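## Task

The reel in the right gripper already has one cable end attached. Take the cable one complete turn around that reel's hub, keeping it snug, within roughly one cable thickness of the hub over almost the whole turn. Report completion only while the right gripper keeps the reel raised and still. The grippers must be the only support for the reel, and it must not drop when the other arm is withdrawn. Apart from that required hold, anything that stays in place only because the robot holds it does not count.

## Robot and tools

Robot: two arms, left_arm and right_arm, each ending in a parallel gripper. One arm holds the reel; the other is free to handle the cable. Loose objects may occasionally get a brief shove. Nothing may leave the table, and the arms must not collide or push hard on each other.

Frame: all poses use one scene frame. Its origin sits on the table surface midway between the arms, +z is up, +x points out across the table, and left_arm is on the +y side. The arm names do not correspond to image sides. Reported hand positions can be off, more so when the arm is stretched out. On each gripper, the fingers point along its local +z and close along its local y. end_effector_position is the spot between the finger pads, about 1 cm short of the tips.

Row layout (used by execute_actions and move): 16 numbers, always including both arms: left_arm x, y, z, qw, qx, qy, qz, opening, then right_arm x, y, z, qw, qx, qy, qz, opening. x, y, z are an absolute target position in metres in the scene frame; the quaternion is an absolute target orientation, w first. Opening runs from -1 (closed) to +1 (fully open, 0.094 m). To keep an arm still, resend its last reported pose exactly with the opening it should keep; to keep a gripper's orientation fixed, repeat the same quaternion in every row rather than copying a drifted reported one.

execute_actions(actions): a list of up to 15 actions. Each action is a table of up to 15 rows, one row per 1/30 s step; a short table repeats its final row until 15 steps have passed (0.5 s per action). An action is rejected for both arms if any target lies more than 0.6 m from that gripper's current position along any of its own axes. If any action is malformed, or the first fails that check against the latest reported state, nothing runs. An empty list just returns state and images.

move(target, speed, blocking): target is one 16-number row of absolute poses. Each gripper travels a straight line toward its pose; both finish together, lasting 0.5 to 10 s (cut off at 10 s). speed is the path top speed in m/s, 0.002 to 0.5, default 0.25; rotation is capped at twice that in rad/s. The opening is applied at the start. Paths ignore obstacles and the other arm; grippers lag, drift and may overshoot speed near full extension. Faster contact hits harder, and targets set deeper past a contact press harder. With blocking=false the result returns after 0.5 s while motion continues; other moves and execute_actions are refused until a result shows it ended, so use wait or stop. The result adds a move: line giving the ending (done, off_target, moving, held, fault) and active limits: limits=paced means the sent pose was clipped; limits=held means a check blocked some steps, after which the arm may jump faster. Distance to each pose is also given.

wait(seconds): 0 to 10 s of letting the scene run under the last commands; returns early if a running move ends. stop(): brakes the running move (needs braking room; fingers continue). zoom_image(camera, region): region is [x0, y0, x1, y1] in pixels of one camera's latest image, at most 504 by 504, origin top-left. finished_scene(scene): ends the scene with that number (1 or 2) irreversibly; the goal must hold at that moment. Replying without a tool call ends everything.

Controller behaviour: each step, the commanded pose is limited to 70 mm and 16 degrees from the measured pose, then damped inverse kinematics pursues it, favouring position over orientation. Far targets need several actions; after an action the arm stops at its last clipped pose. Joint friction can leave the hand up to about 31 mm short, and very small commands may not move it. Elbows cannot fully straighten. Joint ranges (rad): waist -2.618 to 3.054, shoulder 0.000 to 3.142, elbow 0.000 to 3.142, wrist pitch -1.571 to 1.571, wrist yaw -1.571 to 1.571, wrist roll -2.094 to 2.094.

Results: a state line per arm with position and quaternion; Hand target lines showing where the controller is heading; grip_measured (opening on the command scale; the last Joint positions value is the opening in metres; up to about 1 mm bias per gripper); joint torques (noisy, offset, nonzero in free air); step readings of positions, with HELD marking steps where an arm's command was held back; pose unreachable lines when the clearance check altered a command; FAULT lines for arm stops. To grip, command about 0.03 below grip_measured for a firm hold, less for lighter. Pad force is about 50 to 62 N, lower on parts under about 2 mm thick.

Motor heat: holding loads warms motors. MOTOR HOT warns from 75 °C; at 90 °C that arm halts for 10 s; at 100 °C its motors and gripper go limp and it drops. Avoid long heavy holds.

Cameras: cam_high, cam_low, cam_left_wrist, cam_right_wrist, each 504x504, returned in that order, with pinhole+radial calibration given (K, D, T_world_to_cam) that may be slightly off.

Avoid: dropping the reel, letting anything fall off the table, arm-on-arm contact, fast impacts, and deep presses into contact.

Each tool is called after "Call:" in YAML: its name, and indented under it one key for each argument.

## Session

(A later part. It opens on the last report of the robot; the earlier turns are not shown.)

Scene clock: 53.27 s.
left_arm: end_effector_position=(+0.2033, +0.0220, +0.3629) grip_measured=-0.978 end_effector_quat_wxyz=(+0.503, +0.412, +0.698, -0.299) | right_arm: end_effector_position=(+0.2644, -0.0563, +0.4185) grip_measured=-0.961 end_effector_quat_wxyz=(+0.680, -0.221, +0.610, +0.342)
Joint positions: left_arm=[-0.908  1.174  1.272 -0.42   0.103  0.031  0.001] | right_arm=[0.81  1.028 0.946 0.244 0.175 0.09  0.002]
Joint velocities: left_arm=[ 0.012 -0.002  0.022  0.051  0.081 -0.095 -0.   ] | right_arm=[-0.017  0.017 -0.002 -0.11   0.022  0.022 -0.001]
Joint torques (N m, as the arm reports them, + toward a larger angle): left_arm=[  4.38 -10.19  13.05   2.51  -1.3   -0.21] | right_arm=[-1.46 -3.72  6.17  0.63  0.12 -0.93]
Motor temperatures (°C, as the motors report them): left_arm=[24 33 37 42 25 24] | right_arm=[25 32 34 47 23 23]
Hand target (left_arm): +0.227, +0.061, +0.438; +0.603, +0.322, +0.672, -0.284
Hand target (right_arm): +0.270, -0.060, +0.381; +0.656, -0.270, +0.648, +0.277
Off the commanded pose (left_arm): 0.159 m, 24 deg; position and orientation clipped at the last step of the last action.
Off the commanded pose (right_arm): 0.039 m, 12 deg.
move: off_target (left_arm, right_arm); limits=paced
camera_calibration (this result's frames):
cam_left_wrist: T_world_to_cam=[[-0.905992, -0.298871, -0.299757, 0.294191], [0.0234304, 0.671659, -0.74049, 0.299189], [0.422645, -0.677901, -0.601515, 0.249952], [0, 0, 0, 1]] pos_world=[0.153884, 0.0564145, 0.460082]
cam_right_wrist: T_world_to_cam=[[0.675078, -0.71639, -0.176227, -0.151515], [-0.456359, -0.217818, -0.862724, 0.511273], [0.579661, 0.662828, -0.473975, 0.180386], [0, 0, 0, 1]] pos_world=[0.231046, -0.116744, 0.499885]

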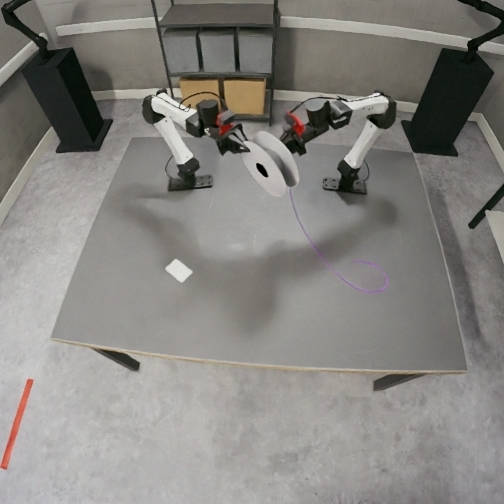

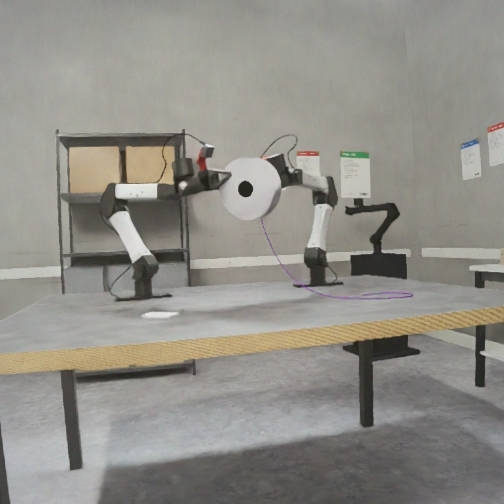

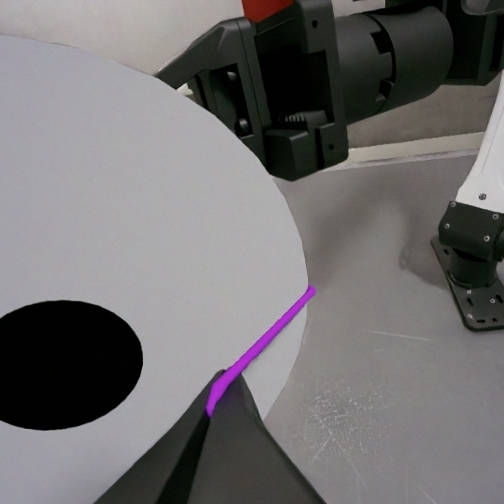

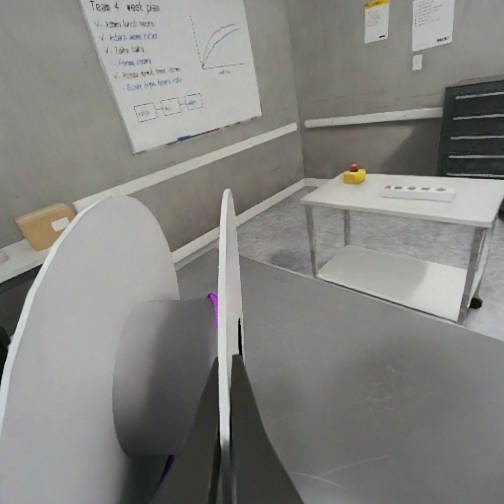

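Call:
move:
  target: [0.17,0.02,0.33,0.653,0.2706,0.653,-0.2706,1,0.27,-0.06,0.38,0.653,-0.2706,0.653,0.2706,-1]
  speed: 0.1

Call:
move:
  target: [0.36,0.22,0.12,0.653,0.2706,0.653,-0.2706,1,0.27,-0.06,0.56,0.653,-0.2706,0.653,0.2706,-1]
  speed: 0.15

Scene clock: 59.57 s.
left_arm: end_effector_position=(+0.1733, +0.0178, +0.3426) grip_measured=+1.000 end_effector_quat_wxyz=(+0.656, +0.264, +0.650, -0.279) | right_arm: end_effector_position=(+0.2675, -0.0556, +0.3628) grip_measured=-0.963 end_effector_quat_wxyz=(+0.630, -0.288, +0.671, +0.264)
Joint positions: left_arm=[-1.254  1.065  0.8    0.284 -0.518 -0.007  0.094] | right_arm=[0.81  1.028 0.946 0.014 0.188 0.004 0.002]
Joint velocities: left_arm=[ 0.002 -0.022 -0.022 -0.051 -0.051  0.022  0.   ] | right_arm=[ 0.002  0.012 -0.012 -0.051  0.007  0.007 -0.001]
Joint torques (N m, as the arm reports them, + toward a larger angle): left_arm=[-1.33 -3.35  6.3   1.91 -0.13  0.16] | right_arm=[-1.03 -3.61  7.1   2.66  0.15 -0.04]
Motor temperatures (°C, as the motors report them): left_arm=[24 33 38 43 26 24] | right_arm=[25 32 35 46 23 23]
Hand target (left_arm): +0.172, +0.017, +0.330; +0.653, +0.272, +0.653, -0.270
Hand target (right_arm): +0.270, -0.060, +0.380; +0.653, -0.272, +0.653, +0.271
Off the commanded pose (left_arm): 0.013 m, 1 deg.
Off the commanded pose (right_arm): 0.018 m, 4 deg.
move: off_target (left_arm, right_arm)
camera_calibration (this result's frames):
cam_left_wrist: T_world_to_cam=[[-0.714505, -0.618289, -0.327416, 0.241679], [0.0238729, 0.446166, -0.894632, 0.344354], [0.699222, -0.647036, -0.304028, 0.0971581], [0, 0, 0, 1]] pos_world=[0.0965249, 0.0586528, 0.416738]
cam_right_wrist: T_world_to_cam=[[0.655511, -0.754456, -0.0331764, -0.211764], [-0.513684, -0.413252, -0.751898, 0.429059], [0.553564, 0.50992, -0.658444, 0.217206], [0, 0, 0, 1]] pos_world=[0.238977, -0.0932149, 0.458601]

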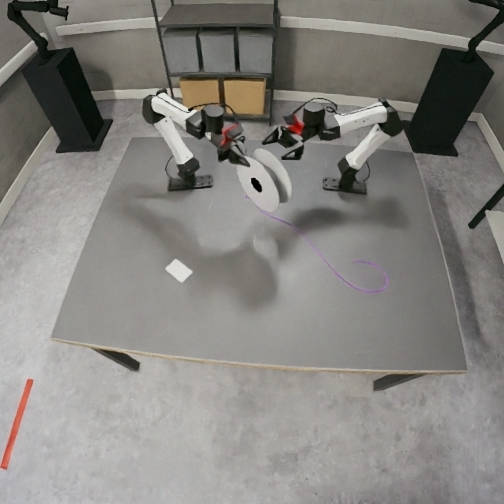

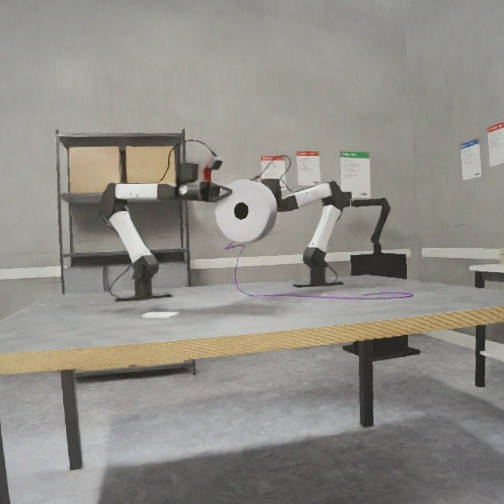

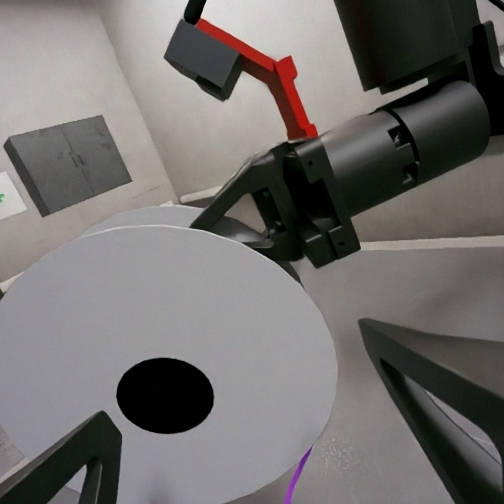

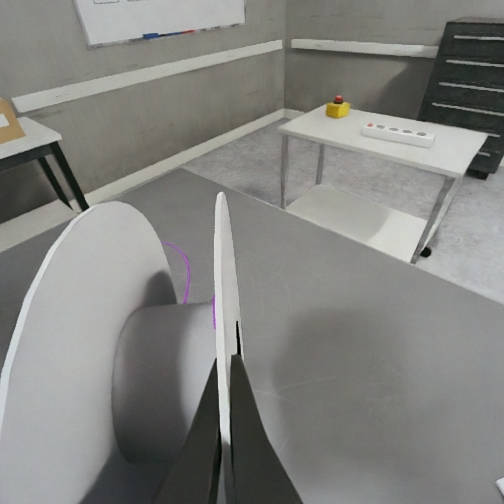

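Scene clock: 62.63 s.
left_arm: end_effector_position=(+0.3551, +0.2214, +0.1141) grip_measured=+1.000 end_effector_quat_wxyz=(+0.648, +0.272, +0.660, -0.266) | right_arm: end_effector_position=(+0.2678, -0.0571, +0.5318) grip_measured=-0.963 end_effector_quat_wxyz=(+0.625, -0.290, +0.678, +0.258)
Joint positions: left_arm=[0.02  1.892 0.323 1.543 0.748 0.018 0.094] | right_arm=[ 0.81   1.336  1.907 -0.66   0.194  0.004  0.002]
Joint velocities: left_arm=[-0.002 -0.002 -0.012  0.007 -0.007 -0.037  0.   ] | right_arm=[ 0.012  0.002 -0.022 -0.051 -0.007  0.037 -0.001]
Joint torques (N m, as the arm reports them, + toward a larger angle): left_arm=[ 0.09 -5.24  5.31  1.83  0.17 -0.04] | right_arm=[-0.8  -3.27  7.78  2.64  0.16  0.01]
Motor temperatures (°C, as the motors report them): left_arm=[24 33 38 43 25 24] | right_arm=[25 32 35 47 23 23]
Hand target (left_arm): +0.361, +0.222, +0.117; +0.653, +0.273, +0.654, -0.268
Hand target (right_arm): +0.268, -0.062, +0.559; +0.653, -0.270, +0.653, +0.270
Off the commanded pose (left_arm): 0.008 m, 1 deg.
Off the commanded pose (right_arm): 0.028 m, 5 deg.
joint sent to its limit (left arm) — the command would take joint 4 (wrist pitch) past its upper limit, so that joint was sent only as far as its limit.
move: off_target (right_arm)
camera_calibration (this result's frames):
cam_left_wrist: T_world_to_cam=[[-0.713994, -0.611374, -0.341225, 0.422465], [0.00900625, 0.479298, -0.877606, 0.0407782], [0.700093, -0.629679, -0.33671, 0.0319021], [0, 0, 0, 1]] pos_world=[0.278936, 0.258827, 0.190684]
cam_right_wrist: T_world_to_cam=[[0.650605, -0.758951, -0.0265711, -0.209904], [-0.52429, -0.423581, -0.738715, 0.550835], [0.549394, 0.494542, -0.673494, 0.337289], [0, 0, 0, 1]] pos_world=[0.240057, -0.0927874, 0.628495]

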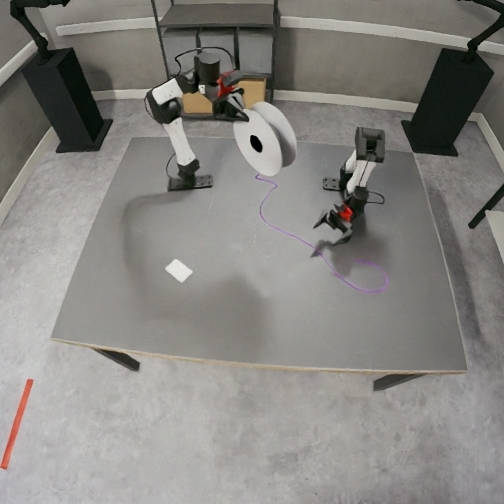

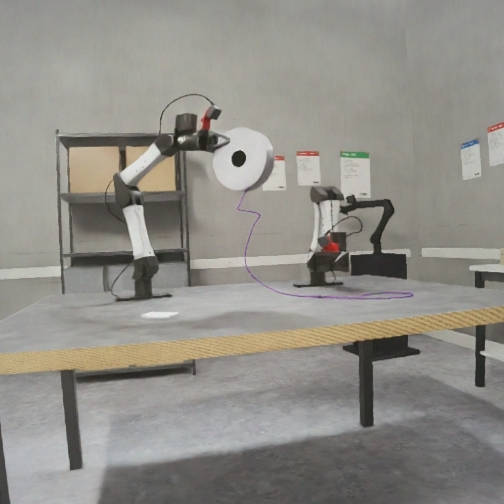

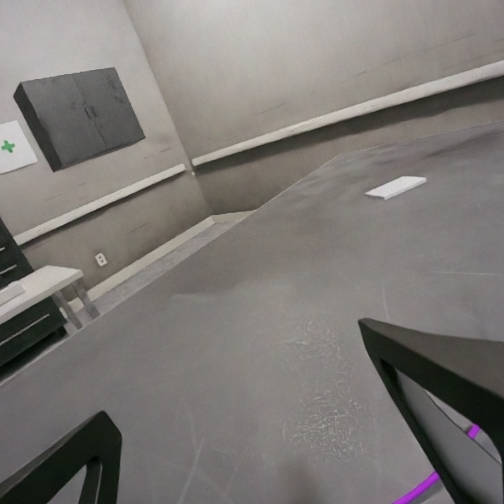

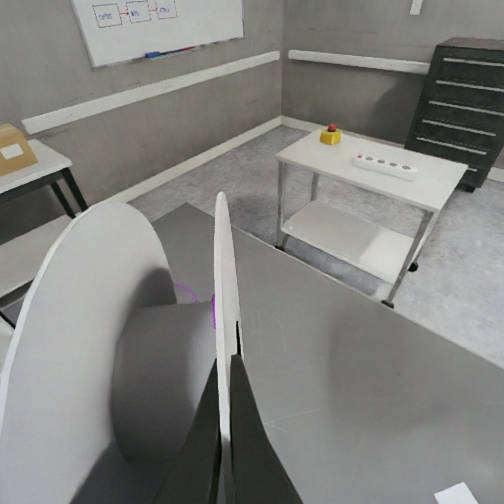

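Call:
move:
  target: [0.25,0.10,0.12,0.653,0.2706,0.653,-0.2706,1,0.27,-0.06,0.56,0.653,-0.2706,0.653,0.2706,-1]
  speed: 0.15

Scene clock: 66.37 s.
left_arm: end_effector_position=(+0.2560, +0.0920, +0.1218) grip_measured=+1.000 end_effector_quat_wxyz=(+0.644, +0.278, +0.661, -0.266) | right_arm: end_effector_position=(+0.2675, -0.0578, +0.5250) grip_measured=-0.963 end_effector_quat_wxyz=(+0.616, -0.295, +0.686, +0.252)
Joint positions: left_arm=[-0.719  1.732  0.157  1.547  0.018  0.007  0.094] | right_arm=[ 0.81   1.336  1.907 -0.688  0.195  0.004  0.002]
Joint velocities: left_arm=[ 0.007  0.012  0.002 -0.037 -0.051  0.022  0.   ] | right_arm=[-0.017 -0.012 -0.002 -0.037 -0.022 -0.037  0.   ]
Joint torques (N m, as the arm reports them, + toward a larger angle): left_arm=[-1.36 -6.35  2.04  1.99 -0.08 -0.07] | right_arm=[-0.74 -3.46  7.64  2.93  0.15  0.02]
Motor temperatures (°C, as the motors report them): left_arm=[24 32 38 43 25 24] | right_arm=[25 32 35 47 23 23]
Hand target (left_arm): +0.251, +0.095, +0.120; +0.642, +0.274, +0.664, -0.268
Hand target (right_arm): +0.268, -0.063, +0.558; +0.653, -0.270, +0.654, +0.270
Off the commanded pose (left_arm): 0.010 m, 2 deg.
Off the commanded pose (right_arm): 0.035 m, 7 deg.
joint sent to its limit (left arm) — the command would take joint 4 (wrist pitch) past its upper limit, so that joint was sent only as far as its limit.
move: off_target (right_arm)
camera_calibration (this result's frames):
cam_left_wrist: T_world_to_cam=[[-0.720845, -0.600862, -0.345466, 0.276556], [0.0108379, 0.488606, -0.872437, 0.108485], [0.693012, -0.632636, -0.345697, 0.0255421], [0, 0, 0, 1]] pos_world=[0.180478, 0.129325, 0.199018]
cam_right_wrist: T_world_to_cam=[[0.64968, -0.759979, -0.018624, -0.214395], [-0.535859, -0.440435, -0.720328, 0.537831], [0.539232, 0.477963, -0.693384, 0.345399], [0, 0, 0, 1]] pos_world=[0.24124, -0.0911434, 0.622916]

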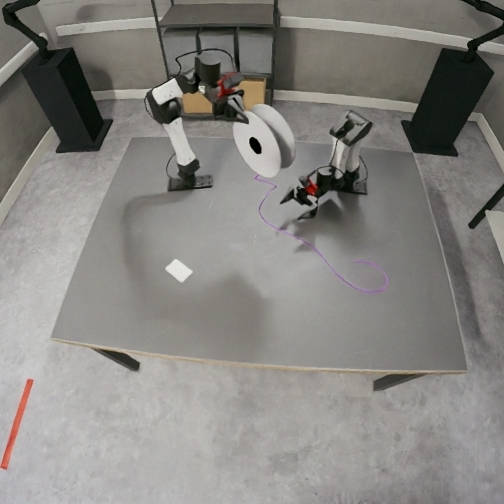

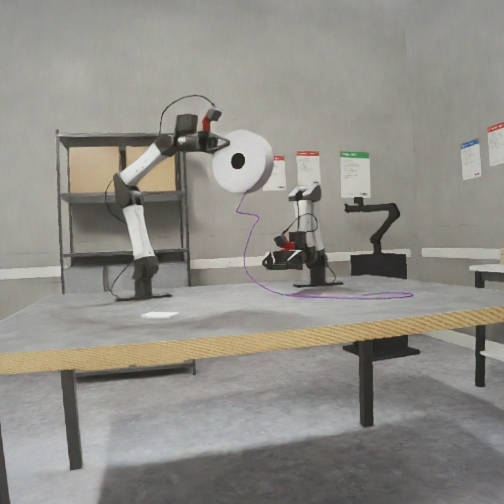

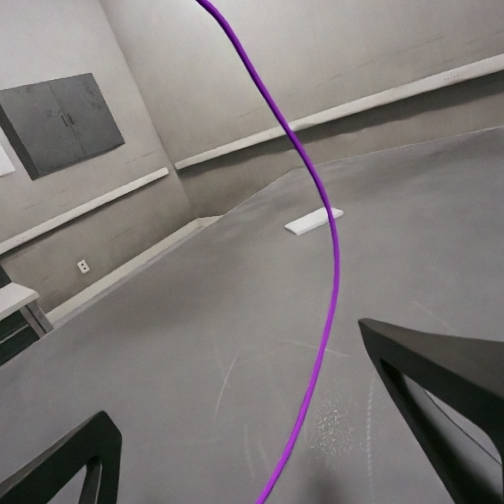

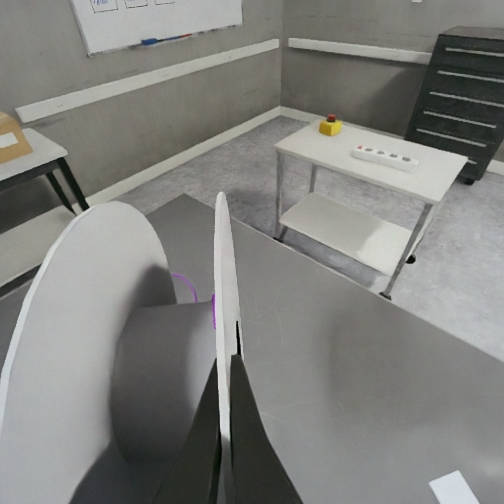

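Forward ~9 cm, right ~3 cm.

Call:
move:
  target: [0.30,0.005,0.11,0.653,0.2706,0.653,-0.2706,1,0.27,-0.06,0.56,0.653,-0.2706,0.653,0.2706,-1]
  speed: 0.1

Scene clock: 69.27 s.
left_arm: end_effector_position=(+0.2983, +0.0113, +0.1175) grip_measured=+1.000 end_effector_quat_wxyz=(+0.660, +0.271, +0.645, -0.273) | right_arm: end_effector_position=(+0.2676, -0.0580, +0.5248) grip_measured=-0.963 end_effector_quat_wxyz=(+0.616, -0.295, +0.686, +0.251)
Joint positions: left_arm=[-0.819  2.009  0.509  1.52  -0.083  0.007  0.094] | right_arm=[ 0.81   1.336  1.907 -0.689  0.196  0.004  0.002]
Joint velocities: left_arm=[-0.012 -0.002  0.007 -0.051  0.037 -0.022  0.   ] | right_arm=[ 0.012 -0.012 -0.002  0.037 -0.037  0.051  0.   ]
Joint torques (N m, as the arm reports them, + toward a larger angle): left_arm=[-1.22 -7.01  5.86  1.7  -0.06 -0.03] | right_arm=[-0.7  -3.51  7.61  2.96  0.15  0.01]
Motor temperatures (°C, as the motors report them): left_arm=[24 32 37 43 25 24] | right_arm=[25 32 36 48 23 23]
Hand target (left_arm): +0.301, +0.006, +0.111; +0.653, +0.271, +0.653, -0.271
Hand target (right_arm): +0.268, -0.063, +0.558; +0.653, -0.270, +0.654, +0.270
Off the commanded pose (left_arm): 0.010 m, 1 deg.
Off the commanded pose (right_arm): 0.035 m, 7 deg.
move: off_target (right_arm)
camera_calibration (this result's frames):
cam_left_wrist: T_world_to_cam=[[-0.708987, -0.613451, -0.347873, 0.253933], [0.040126, 0.457392, -0.88836, 0.137174], [0.70408, -0.643794, -0.299669, -0.0648861], [0, 0, 0, 1]] pos_world=[0.220216, 0.0512602, 0.190752]
cam_right_wrist: T_world_to_cam=[[0.64881, -0.76073, -0.0182819, -0.21459], [-0.53658, -0.440338, -0.71985, 0.53765], [0.539562, 0.476856, -0.693889, 0.345392], [0, 0, 0, 1]] pos_world=[0.241361, -0.0911995, 0.622768]

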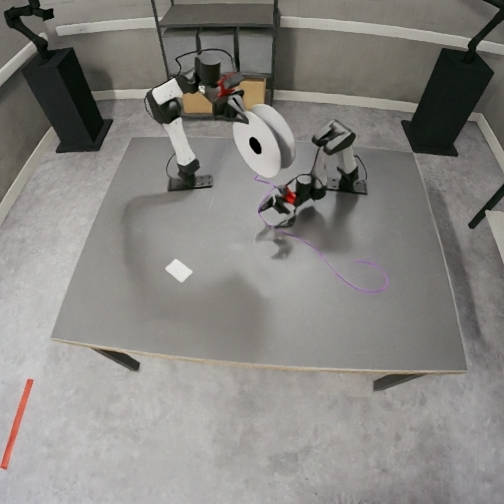

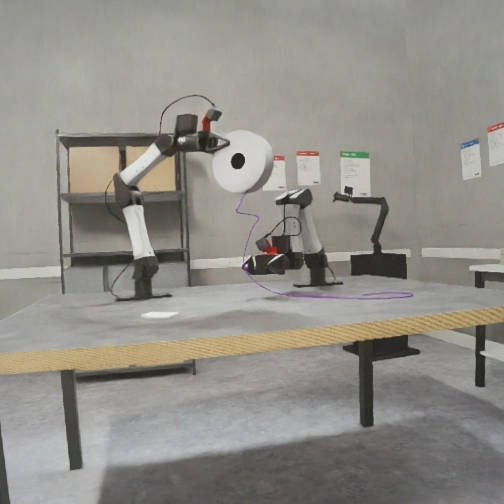

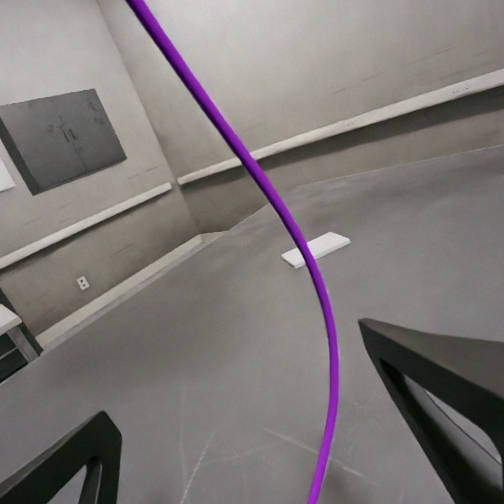

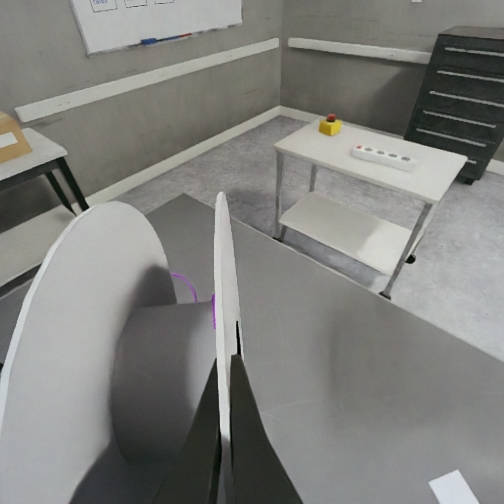

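Call:
move:
  target: [0.315,-0.02,0.11,0.653,0.2706,0.653,-0.2706,1,0.27,-0.06,0.56,0.653,-0.2706,0.653,0.2706,-1]
  speed: 0.06

Call:
move:
  target: [0.315,-0.02,0.11,0.653,0.2706,0.653,-0.2706,-1,0.27,-0.06,0.56,0.653,-0.2706,0.653,0.2706,-1]

Scene clock: 72.93 s.
left_arm: end_effector_position=(+0.3135, -0.0131, +0.1174) grip_measured=+1.000 end_effector_quat_wxyz=(+0.660, +0.270, +0.646, -0.272) | right_arm: end_effector_position=(+0.2676, -0.0580, +0.5247) grip_measured=-0.963 end_effector_quat_wxyz=(+0.616, -0.295, +0.686, +0.251)
Joint positions: left_arm=[-0.834  2.06   0.63   1.45  -0.1    0.007  0.094] | right_arm=[ 0.81   1.336  1.907 -0.69   0.196  0.004  0.002]
Joint velocities: left_arm=[-0.002  0.002 -0.002 -0.007 -0.037 -0.007  0.   ] | right_arm=[ 0.012 -0.017 -0.002 -0.022 -0.081 -0.007  0.001]
Joint torques (N m, as the arm reports them, + toward a larger angle): left_arm=[-1.31 -7.88  6.3   1.73 -0.09 -0.03] | right_arm=[-0.66 -3.51  7.61  2.93  0.16  0.  ]
Motor temperatures (°C, as the motors report them): left_arm=[24 32 37 43 25 24] | right_arm=[25 31 36 49 23 23]
Hand target (left_arm): +0.315, -0.019, +0.110; +0.653, +0.271, +0.653, -0.271
Hand target (right_arm): +0.268, -0.063, +0.558; +0.653, -0.270, +0.654, +0.270
Off the commanded pose (left_arm): 0.010 m, 1 deg.
Off the commanded pose (right_arm): 0.035 m, 7 deg.
move: off_target (right_arm)
camera_calibration (this result's frames):
cam_left_wrist: T_world_to_cam=[[-0.707441, -0.615417, -0.347546, 0.249137], [0.0386677, 0.457299, -0.888472, 0.148116], [0.705713, -0.641981, -0.299716, -0.091813], [0, 0, 0, 1]] pos_world=[0.235316, 0.0266475, 0.190666]
cam_right_wrist: T_world_to_cam=[[0.648807, -0.760736, -0.0181748, -0.21465], [-0.536731, -0.440568, -0.719597, 0.537471], [0.539417, 0.476635, -0.694154, 0.345501], [0, 0, 0, 1]] pos_world=[0.241375, -0.0911773, 0.622692]

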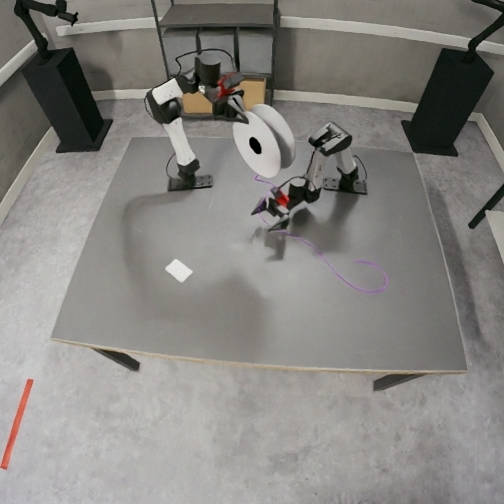

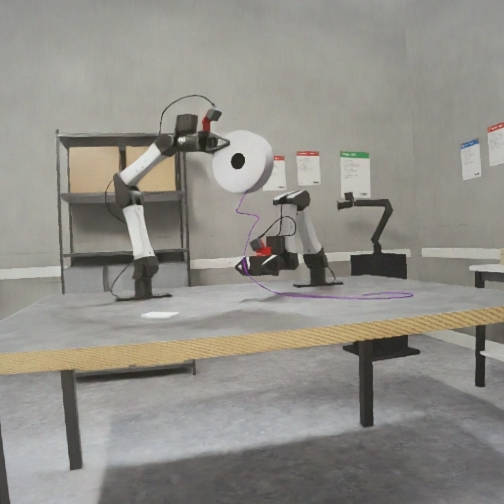

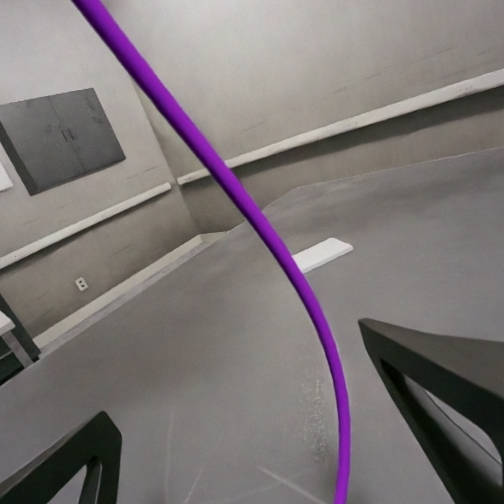

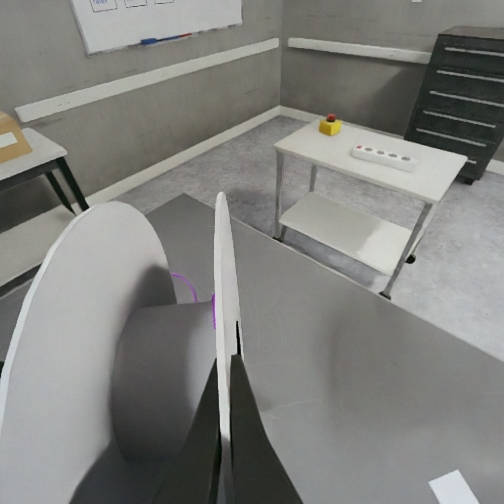

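Scene clock: 73.73 s.
left_arm: end_effector_position=(+0.3136, -0.0130, +0.1174) grip_measured=-0.972 end_effector_quat_wxyz=(+0.660, +0.270, +0.646, -0.272) | right_arm: end_effector_position=(+0.2676, -0.0580, +0.5248) grip_measured=-0.963 end_effector_quat_wxyz=(+0.616, -0.295, +0.686, +0.251)
Joint positions: left_arm=[-0.834  2.06   0.63   1.45  -0.101  0.007  0.001] | right_arm=[ 0.81   1.336  1.907 -0.689  0.196  0.004  0.002]
Joint velocities: left_arm=[-0.007 -0.027 -0.007  0.037  0.007 -0.051  0.001] | right_arm=[-0.007 -0.007 -0.007  0.051  0.081 -0.007 -0.001]
Joint torques (N m, as the arm reports them, + toward a larger angle): left_arm=[-1.47 -7.69  6.29  1.72 -0.08 -0.04] | right_arm=[-0.65 -3.52  7.63  2.92  0.15  0.01]
Motor temperatures (°C, as the motors report them): left_arm=[24 32 37 43 25 24] | right_arm=[25 31 36 49 23 23]
Hand target (left_arm): +0.315, -0.020, +0.110; +0.653, +0.271, +0.653, -0.271
Hand target (right_arm): +0.268, -0.063, +0.558; +0.653, -0.270, +0.654, +0.270
Off the commanded pose (left_arm): 0.010 m, 1 deg.
Off the commanded pose (right_arm): 0.035 m, 7 deg.
move: off_target (right_arm)
camera_calibration (this result's frames):
cam_left_wrist: T_world_to_cam=[[-0.706743, -0.616231, -0.347524, 0.249088], [0.0381285, 0.45733, -0.888479, 0.148217], [0.706442, -0.641177, -0.299719, -0.0920399], [0, 0, 0, 1]] pos_world=[0.235411, 0.026698, 0.190666]
cam_right_wrist: T_world_to_cam=[[0.64881, -0.76073, -0.0182819, -0.21459], [-0.53658, -0.440338, -0.71985, 0.53765], [0.539562, 0.476856, -0.693889, 0.345392], [0, 0, 0, 1]] pos_world=[0.241361, -0.0911995, 0.622768]

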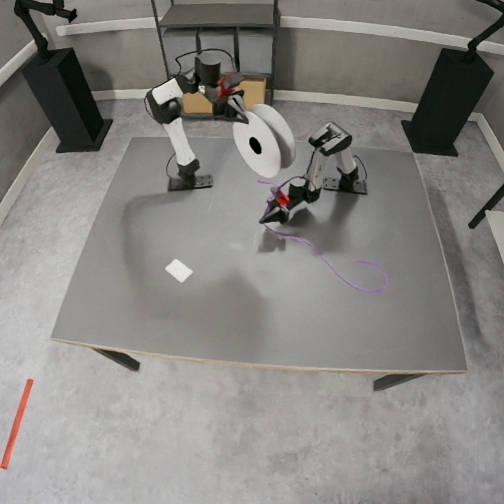

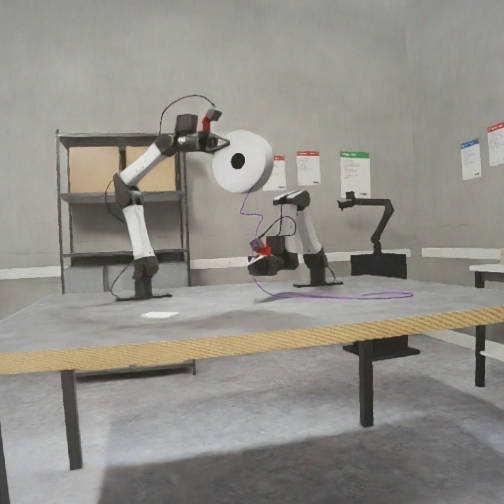

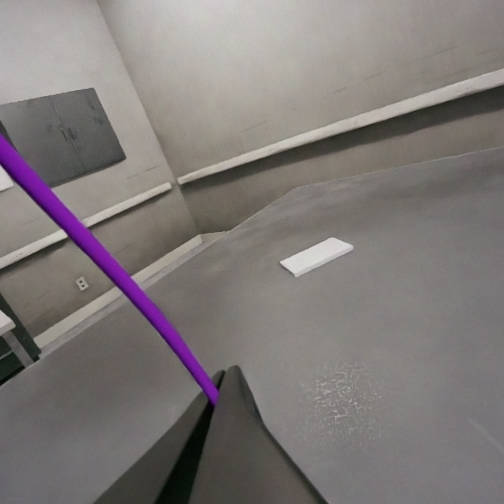

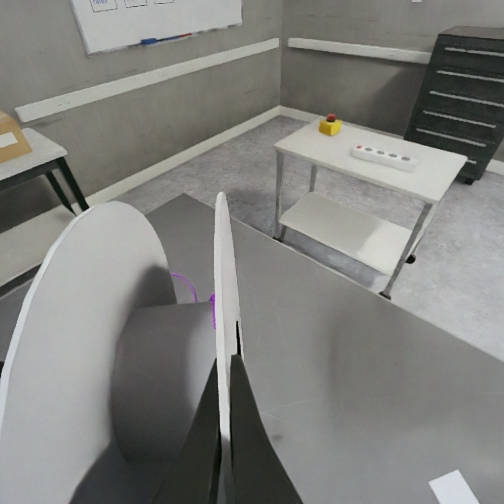

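Call:
move:
  target: [0.14,-0.026,0.27,0.653,0.2706,0.653,-0.2706,-1,0.27,-0.06,0.40,0.653,-0.2706,0.653,0.2706,-1]
  speed: 0.12

Call:
move:
  target: [0.143,-0.023,0.44,0.653,0.2706,0.653,-0.2706,-1,0.27,-0.06,0.40,0.653,-0.2706,0.653,0.2706,-1]
  speed: 0.1

Call:
move:
  target: [0.253,0.087,0.54,0.653,0.2706,0.653,-0.2706,-1,0.27,-0.06,0.40,0.653,-0.2706,0.653,0.2706,-1]
  speed: 0.1

Scene clock: 81.07 s.
left_arm: end_effector_position=(+0.1390, -0.0265, +0.2624) grip_measured=-0.972 end_effector_quat_wxyz=(+0.651, +0.278, +0.654, -0.267) | right_arm: end_effector_position=(+0.2709, -0.0529, +0.3683) grip_measured=-0.963 end_effector_quat_wxyz=(+0.616, -0.295, +0.686, +0.251)
Joint positions: left_arm=[-1.428  1.309  0.646  0.651 -0.691  0.006  0.001] | right_arm=[ 0.81   1.063  1.034 -0.09   0.196  0.004  0.002]
Joint velocities: left_arm=[ 0.007  0.017 -0.012 -0.007  0.022 -0.007 -0.   ] | right_arm=[-0.007 -0.017 -0.022 -0.095  0.022  0.007  0.001]
Joint torques (N m, as the arm reports them, + toward a larger angle): left_arm=[-1.17 -6.32  9.5   1.61 -0.1  -0.07] | right_arm=[-0.75 -5.59  7.    2.89  0.15  0.01]
Motor temperatures (°C, as the motors report them): left_arm=[24 33 37 42 25 24] | right_arm=[25 31 36 50 23 23]
Hand target (left_arm): +0.138, -0.027, +0.272; +0.652, +0.270, +0.654, -0.272
Hand target (right_arm): +0.269, -0.061, +0.399; +0.652, -0.270, +0.655, +0.270
Off the commanded pose (left_arm): 0.008 m, 1 deg.
Off the commanded pose (right_arm): 0.032 m, 7 deg.
move: off_target (right_arm)
camera_calibration (this result's frames):
cam_left_wrist: T_world_to_cam=[[-0.714327, -0.603719, -0.35392, 0.170863], [0.0273282, 0.481286, -0.876138, 0.288816], [0.699278, -0.635521, -0.327297, 0.0745351], [0, 0, 0, 1]] pos_world=[0.0620387, 0.0115191, 0.337909]
cam_right_wrist: T_world_to_cam=[[0.648799, -0.760748, -0.0179607, -0.215876], [-0.537031, -0.441027, -0.719092, 0.428813], [0.539126, 0.476191, -0.694683, 0.23301], [0, 0, 0, 1]] pos_world=[0.244724, -0.0860667, 0.466347]

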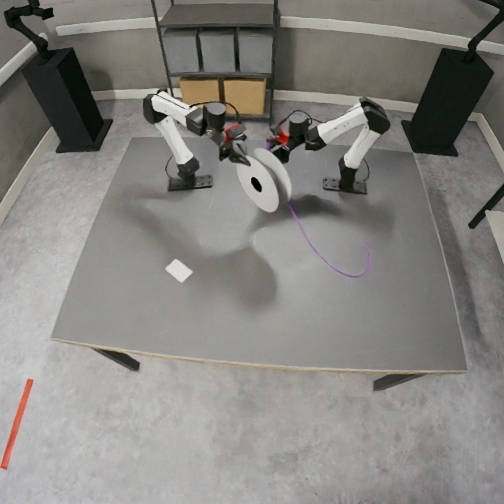

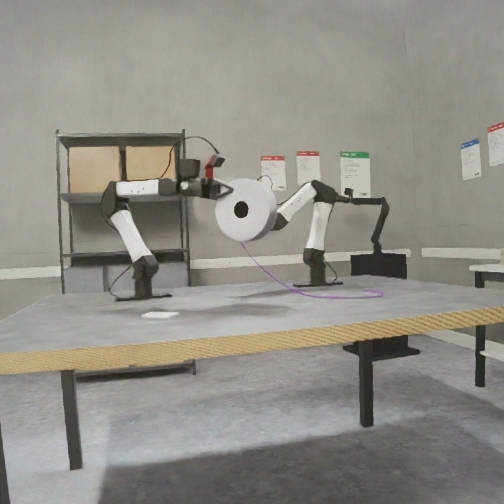

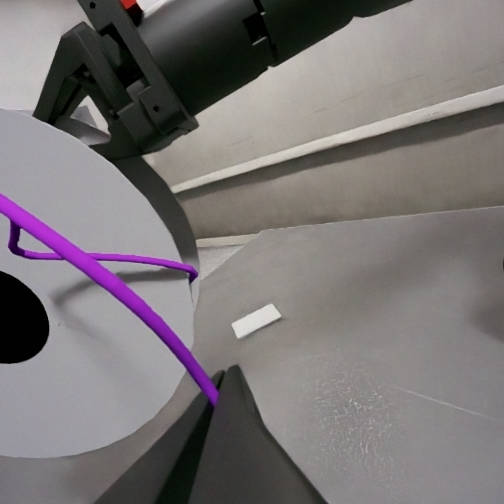

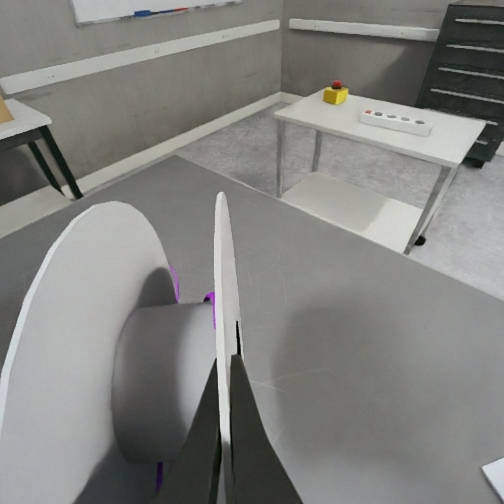

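Scene clock: 83.50 s.
left_arm: end_effector_position=(+0.1400, -0.0161, +0.4399) grip_measured=-0.972 end_effector_quat_wxyz=(+0.657, +0.268, +0.650, -0.273) | right_arm: end_effector_position=(+0.2710, -0.0528, +0.3693) grip_measured=-0.963 end_effector_quat_wxyz=(+0.617, -0.295, +0.685, +0.252)
Joint positions: left_arm=[-1.423  1.227  1.288 -0.046 -0.691  0.006  0.001] | right_arm=[ 0.81   1.063  1.034 -0.086  0.196  0.004  0.002]
Joint velocities: left_arm=[-0.007  0.007 -0.002 -0.007 -0.007  0.066 -0.   ] | right_arm=[ 0.007 -0.002  0.007  0.066  0.007 -0.051 -0.   ]
Joint torques (N m, as the arm reports them, + toward a larger angle): left_arm=[ 0.27 -3.4   9.64  1.6   0.13 -0.02] | right_arm=[-0.8  -5.66  6.89  2.89  0.14  0.01]
Motor temperatures (°C, as the motors report them): left_arm=[24 32 38 42 25 24] | right_arm=[25 32 36 51 23 23]
Hand target (left_arm): +0.143, -0.019, +0.440; +0.654, +0.270, +0.653, -0.271
Hand target (right_arm): +0.269, -0.062, +0.399; +0.652, -0.270, +0.655, +0.270
Off the commanded pose (left_arm): 0.008 m, 1 deg.
Off the commanded pose (right_arm): 0.032 m, 7 deg.
move: off_target (right_arm)
camera_calibration (this result's frames):
cam_left_wrist: T_world_to_cam=[[-0.710209, -0.616871, -0.339225, 0.233414], [0.0270092, 0.457629, -0.888733, 0.44452], [0.703473, -0.640348, -0.308351, 0.129522], [0, 0, 0, 1]] pos_world=[0.0626514, 0.0235005, 0.514178]
cam_right_wrist: T_world_to_cam=[[0.648842, -0.760683, -0.0191382, -0.215398], [-0.535374, -0.438498, -0.721868, 0.430329], [0.540721, 0.478624, -0.691766, 0.232249], [0, 0, 0, 1]] pos_world=[0.244564, -0.0863114, 0.46718]

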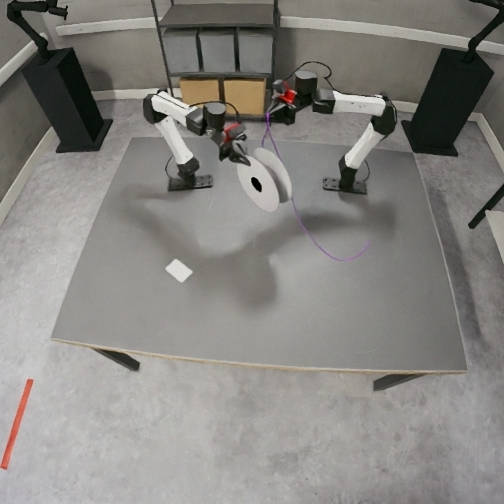

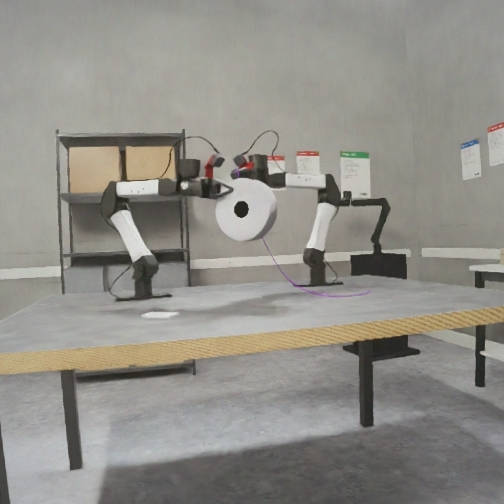

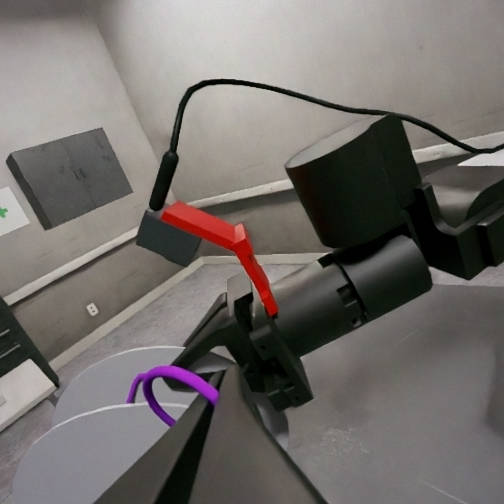

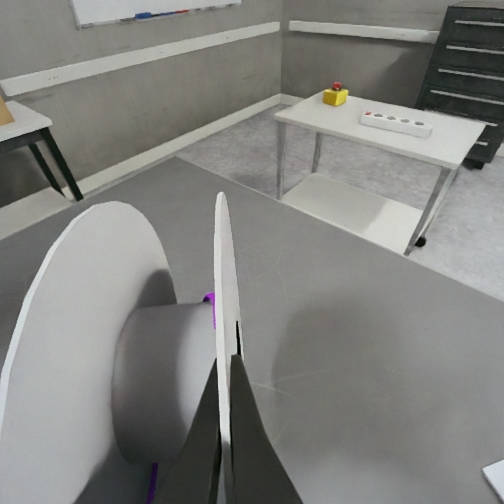

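Scene clock: 85.80 s.
left_arm: end_effector_position=(+0.2361, +0.0726, +0.4881) grip_measured=-0.972 end_effector_quat_wxyz=(+0.591, +0.320, +0.688, -0.273) | right_arm: end_effector_position=(+0.2727, -0.0525, +0.4034) grip_measured=-0.963 end_effector_quat_wxyz=(+0.657, -0.258, +0.649, +0.285)
Joint positions: left_arm=[-0.794  1.231  1.693 -0.614  0.02   0.006  0.001] | right_arm=[0.81  1.063 1.034 0.055 0.204 0.026 0.002]
Joint velocities: left_arm=[ 0.002 -0.012  0.002  0.051  0.051 -0.022  0.   ] | right_arm=[ 0.002 -0.002  0.002  0.022 -0.007  0.022 -0.   ]
Joint torques (N m, as the arm reports them, + toward a larger angle): left_arm=[ 1.83 -4.62 10.58  2.64 -0.58  0.  ] | right_arm=[-0.85 -5.1   6.91  1.62  0.03 -0.25]
Motor temperatures (°C, as the motors report them): left_arm=[24 32 38 42 25 24] | right_arm=[25 32 36 50 23 23]
Hand target (left_arm): +0.243, +0.093, +0.536; +0.653, +0.271, +0.653, -0.271
Hand target (right_arm): +0.270, -0.060, +0.400; +0.654, -0.269, +0.653, +0.271
Off the commanded pose (left_arm): 0.057 m, 10 deg.
Off the commanded pose (right_arm): 0.009 m, 2 deg.
move: off_target (left_arm)
camera_calibration (this result's frames):
cam_left_wrist: T_world_to_cam=[[-0.792802, -0.51251, -0.329847, 0.379984], [-0.0216996, 0.564587, -0.825088, 0.416799], [0.609093, -0.646974, -0.458727, 0.22973], [0, 0, 0, 1]] pos_world=[0.170369, 0.108055, 0.574616]
cam_right_wrist: T_world_to_cam=[[0.645367, -0.759579, -0.0808716, -0.189721], [-0.49171, -0.332073, -0.804953, 0.483213], [0.58457, 0.559256, -0.587801, 0.205045], [0, 0, 0, 1]] pos_world=[0.240177, -0.098319, 0.494146]

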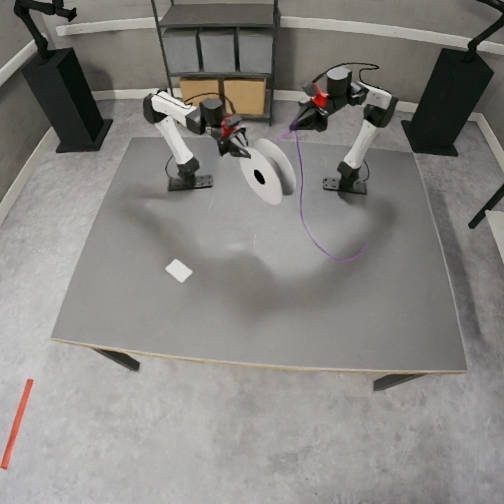

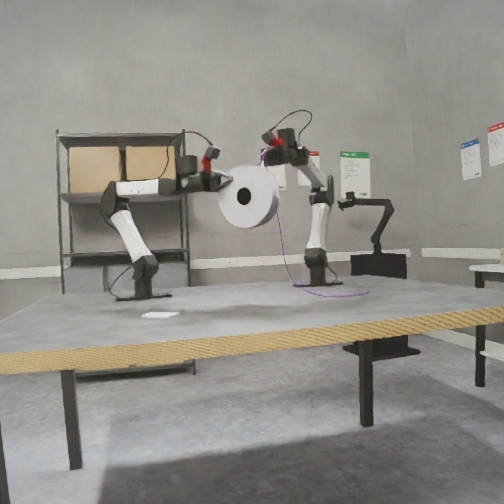

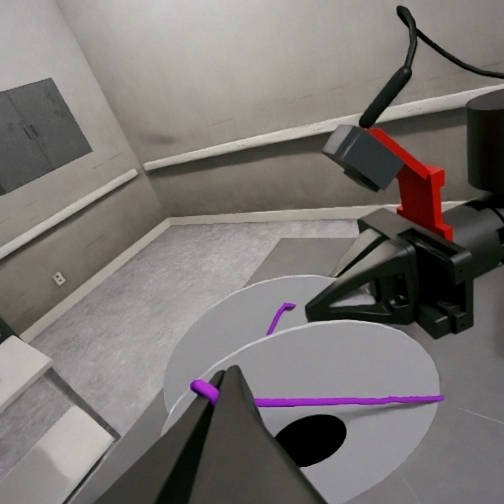

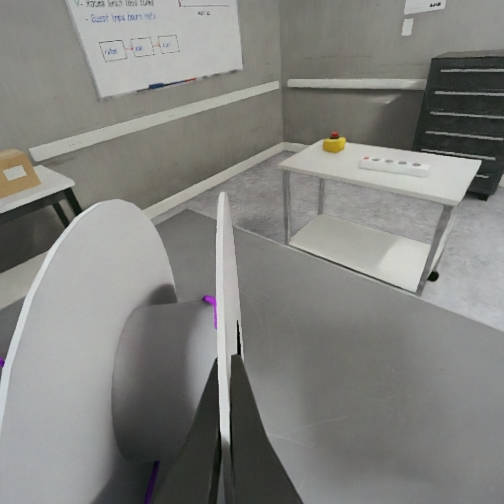

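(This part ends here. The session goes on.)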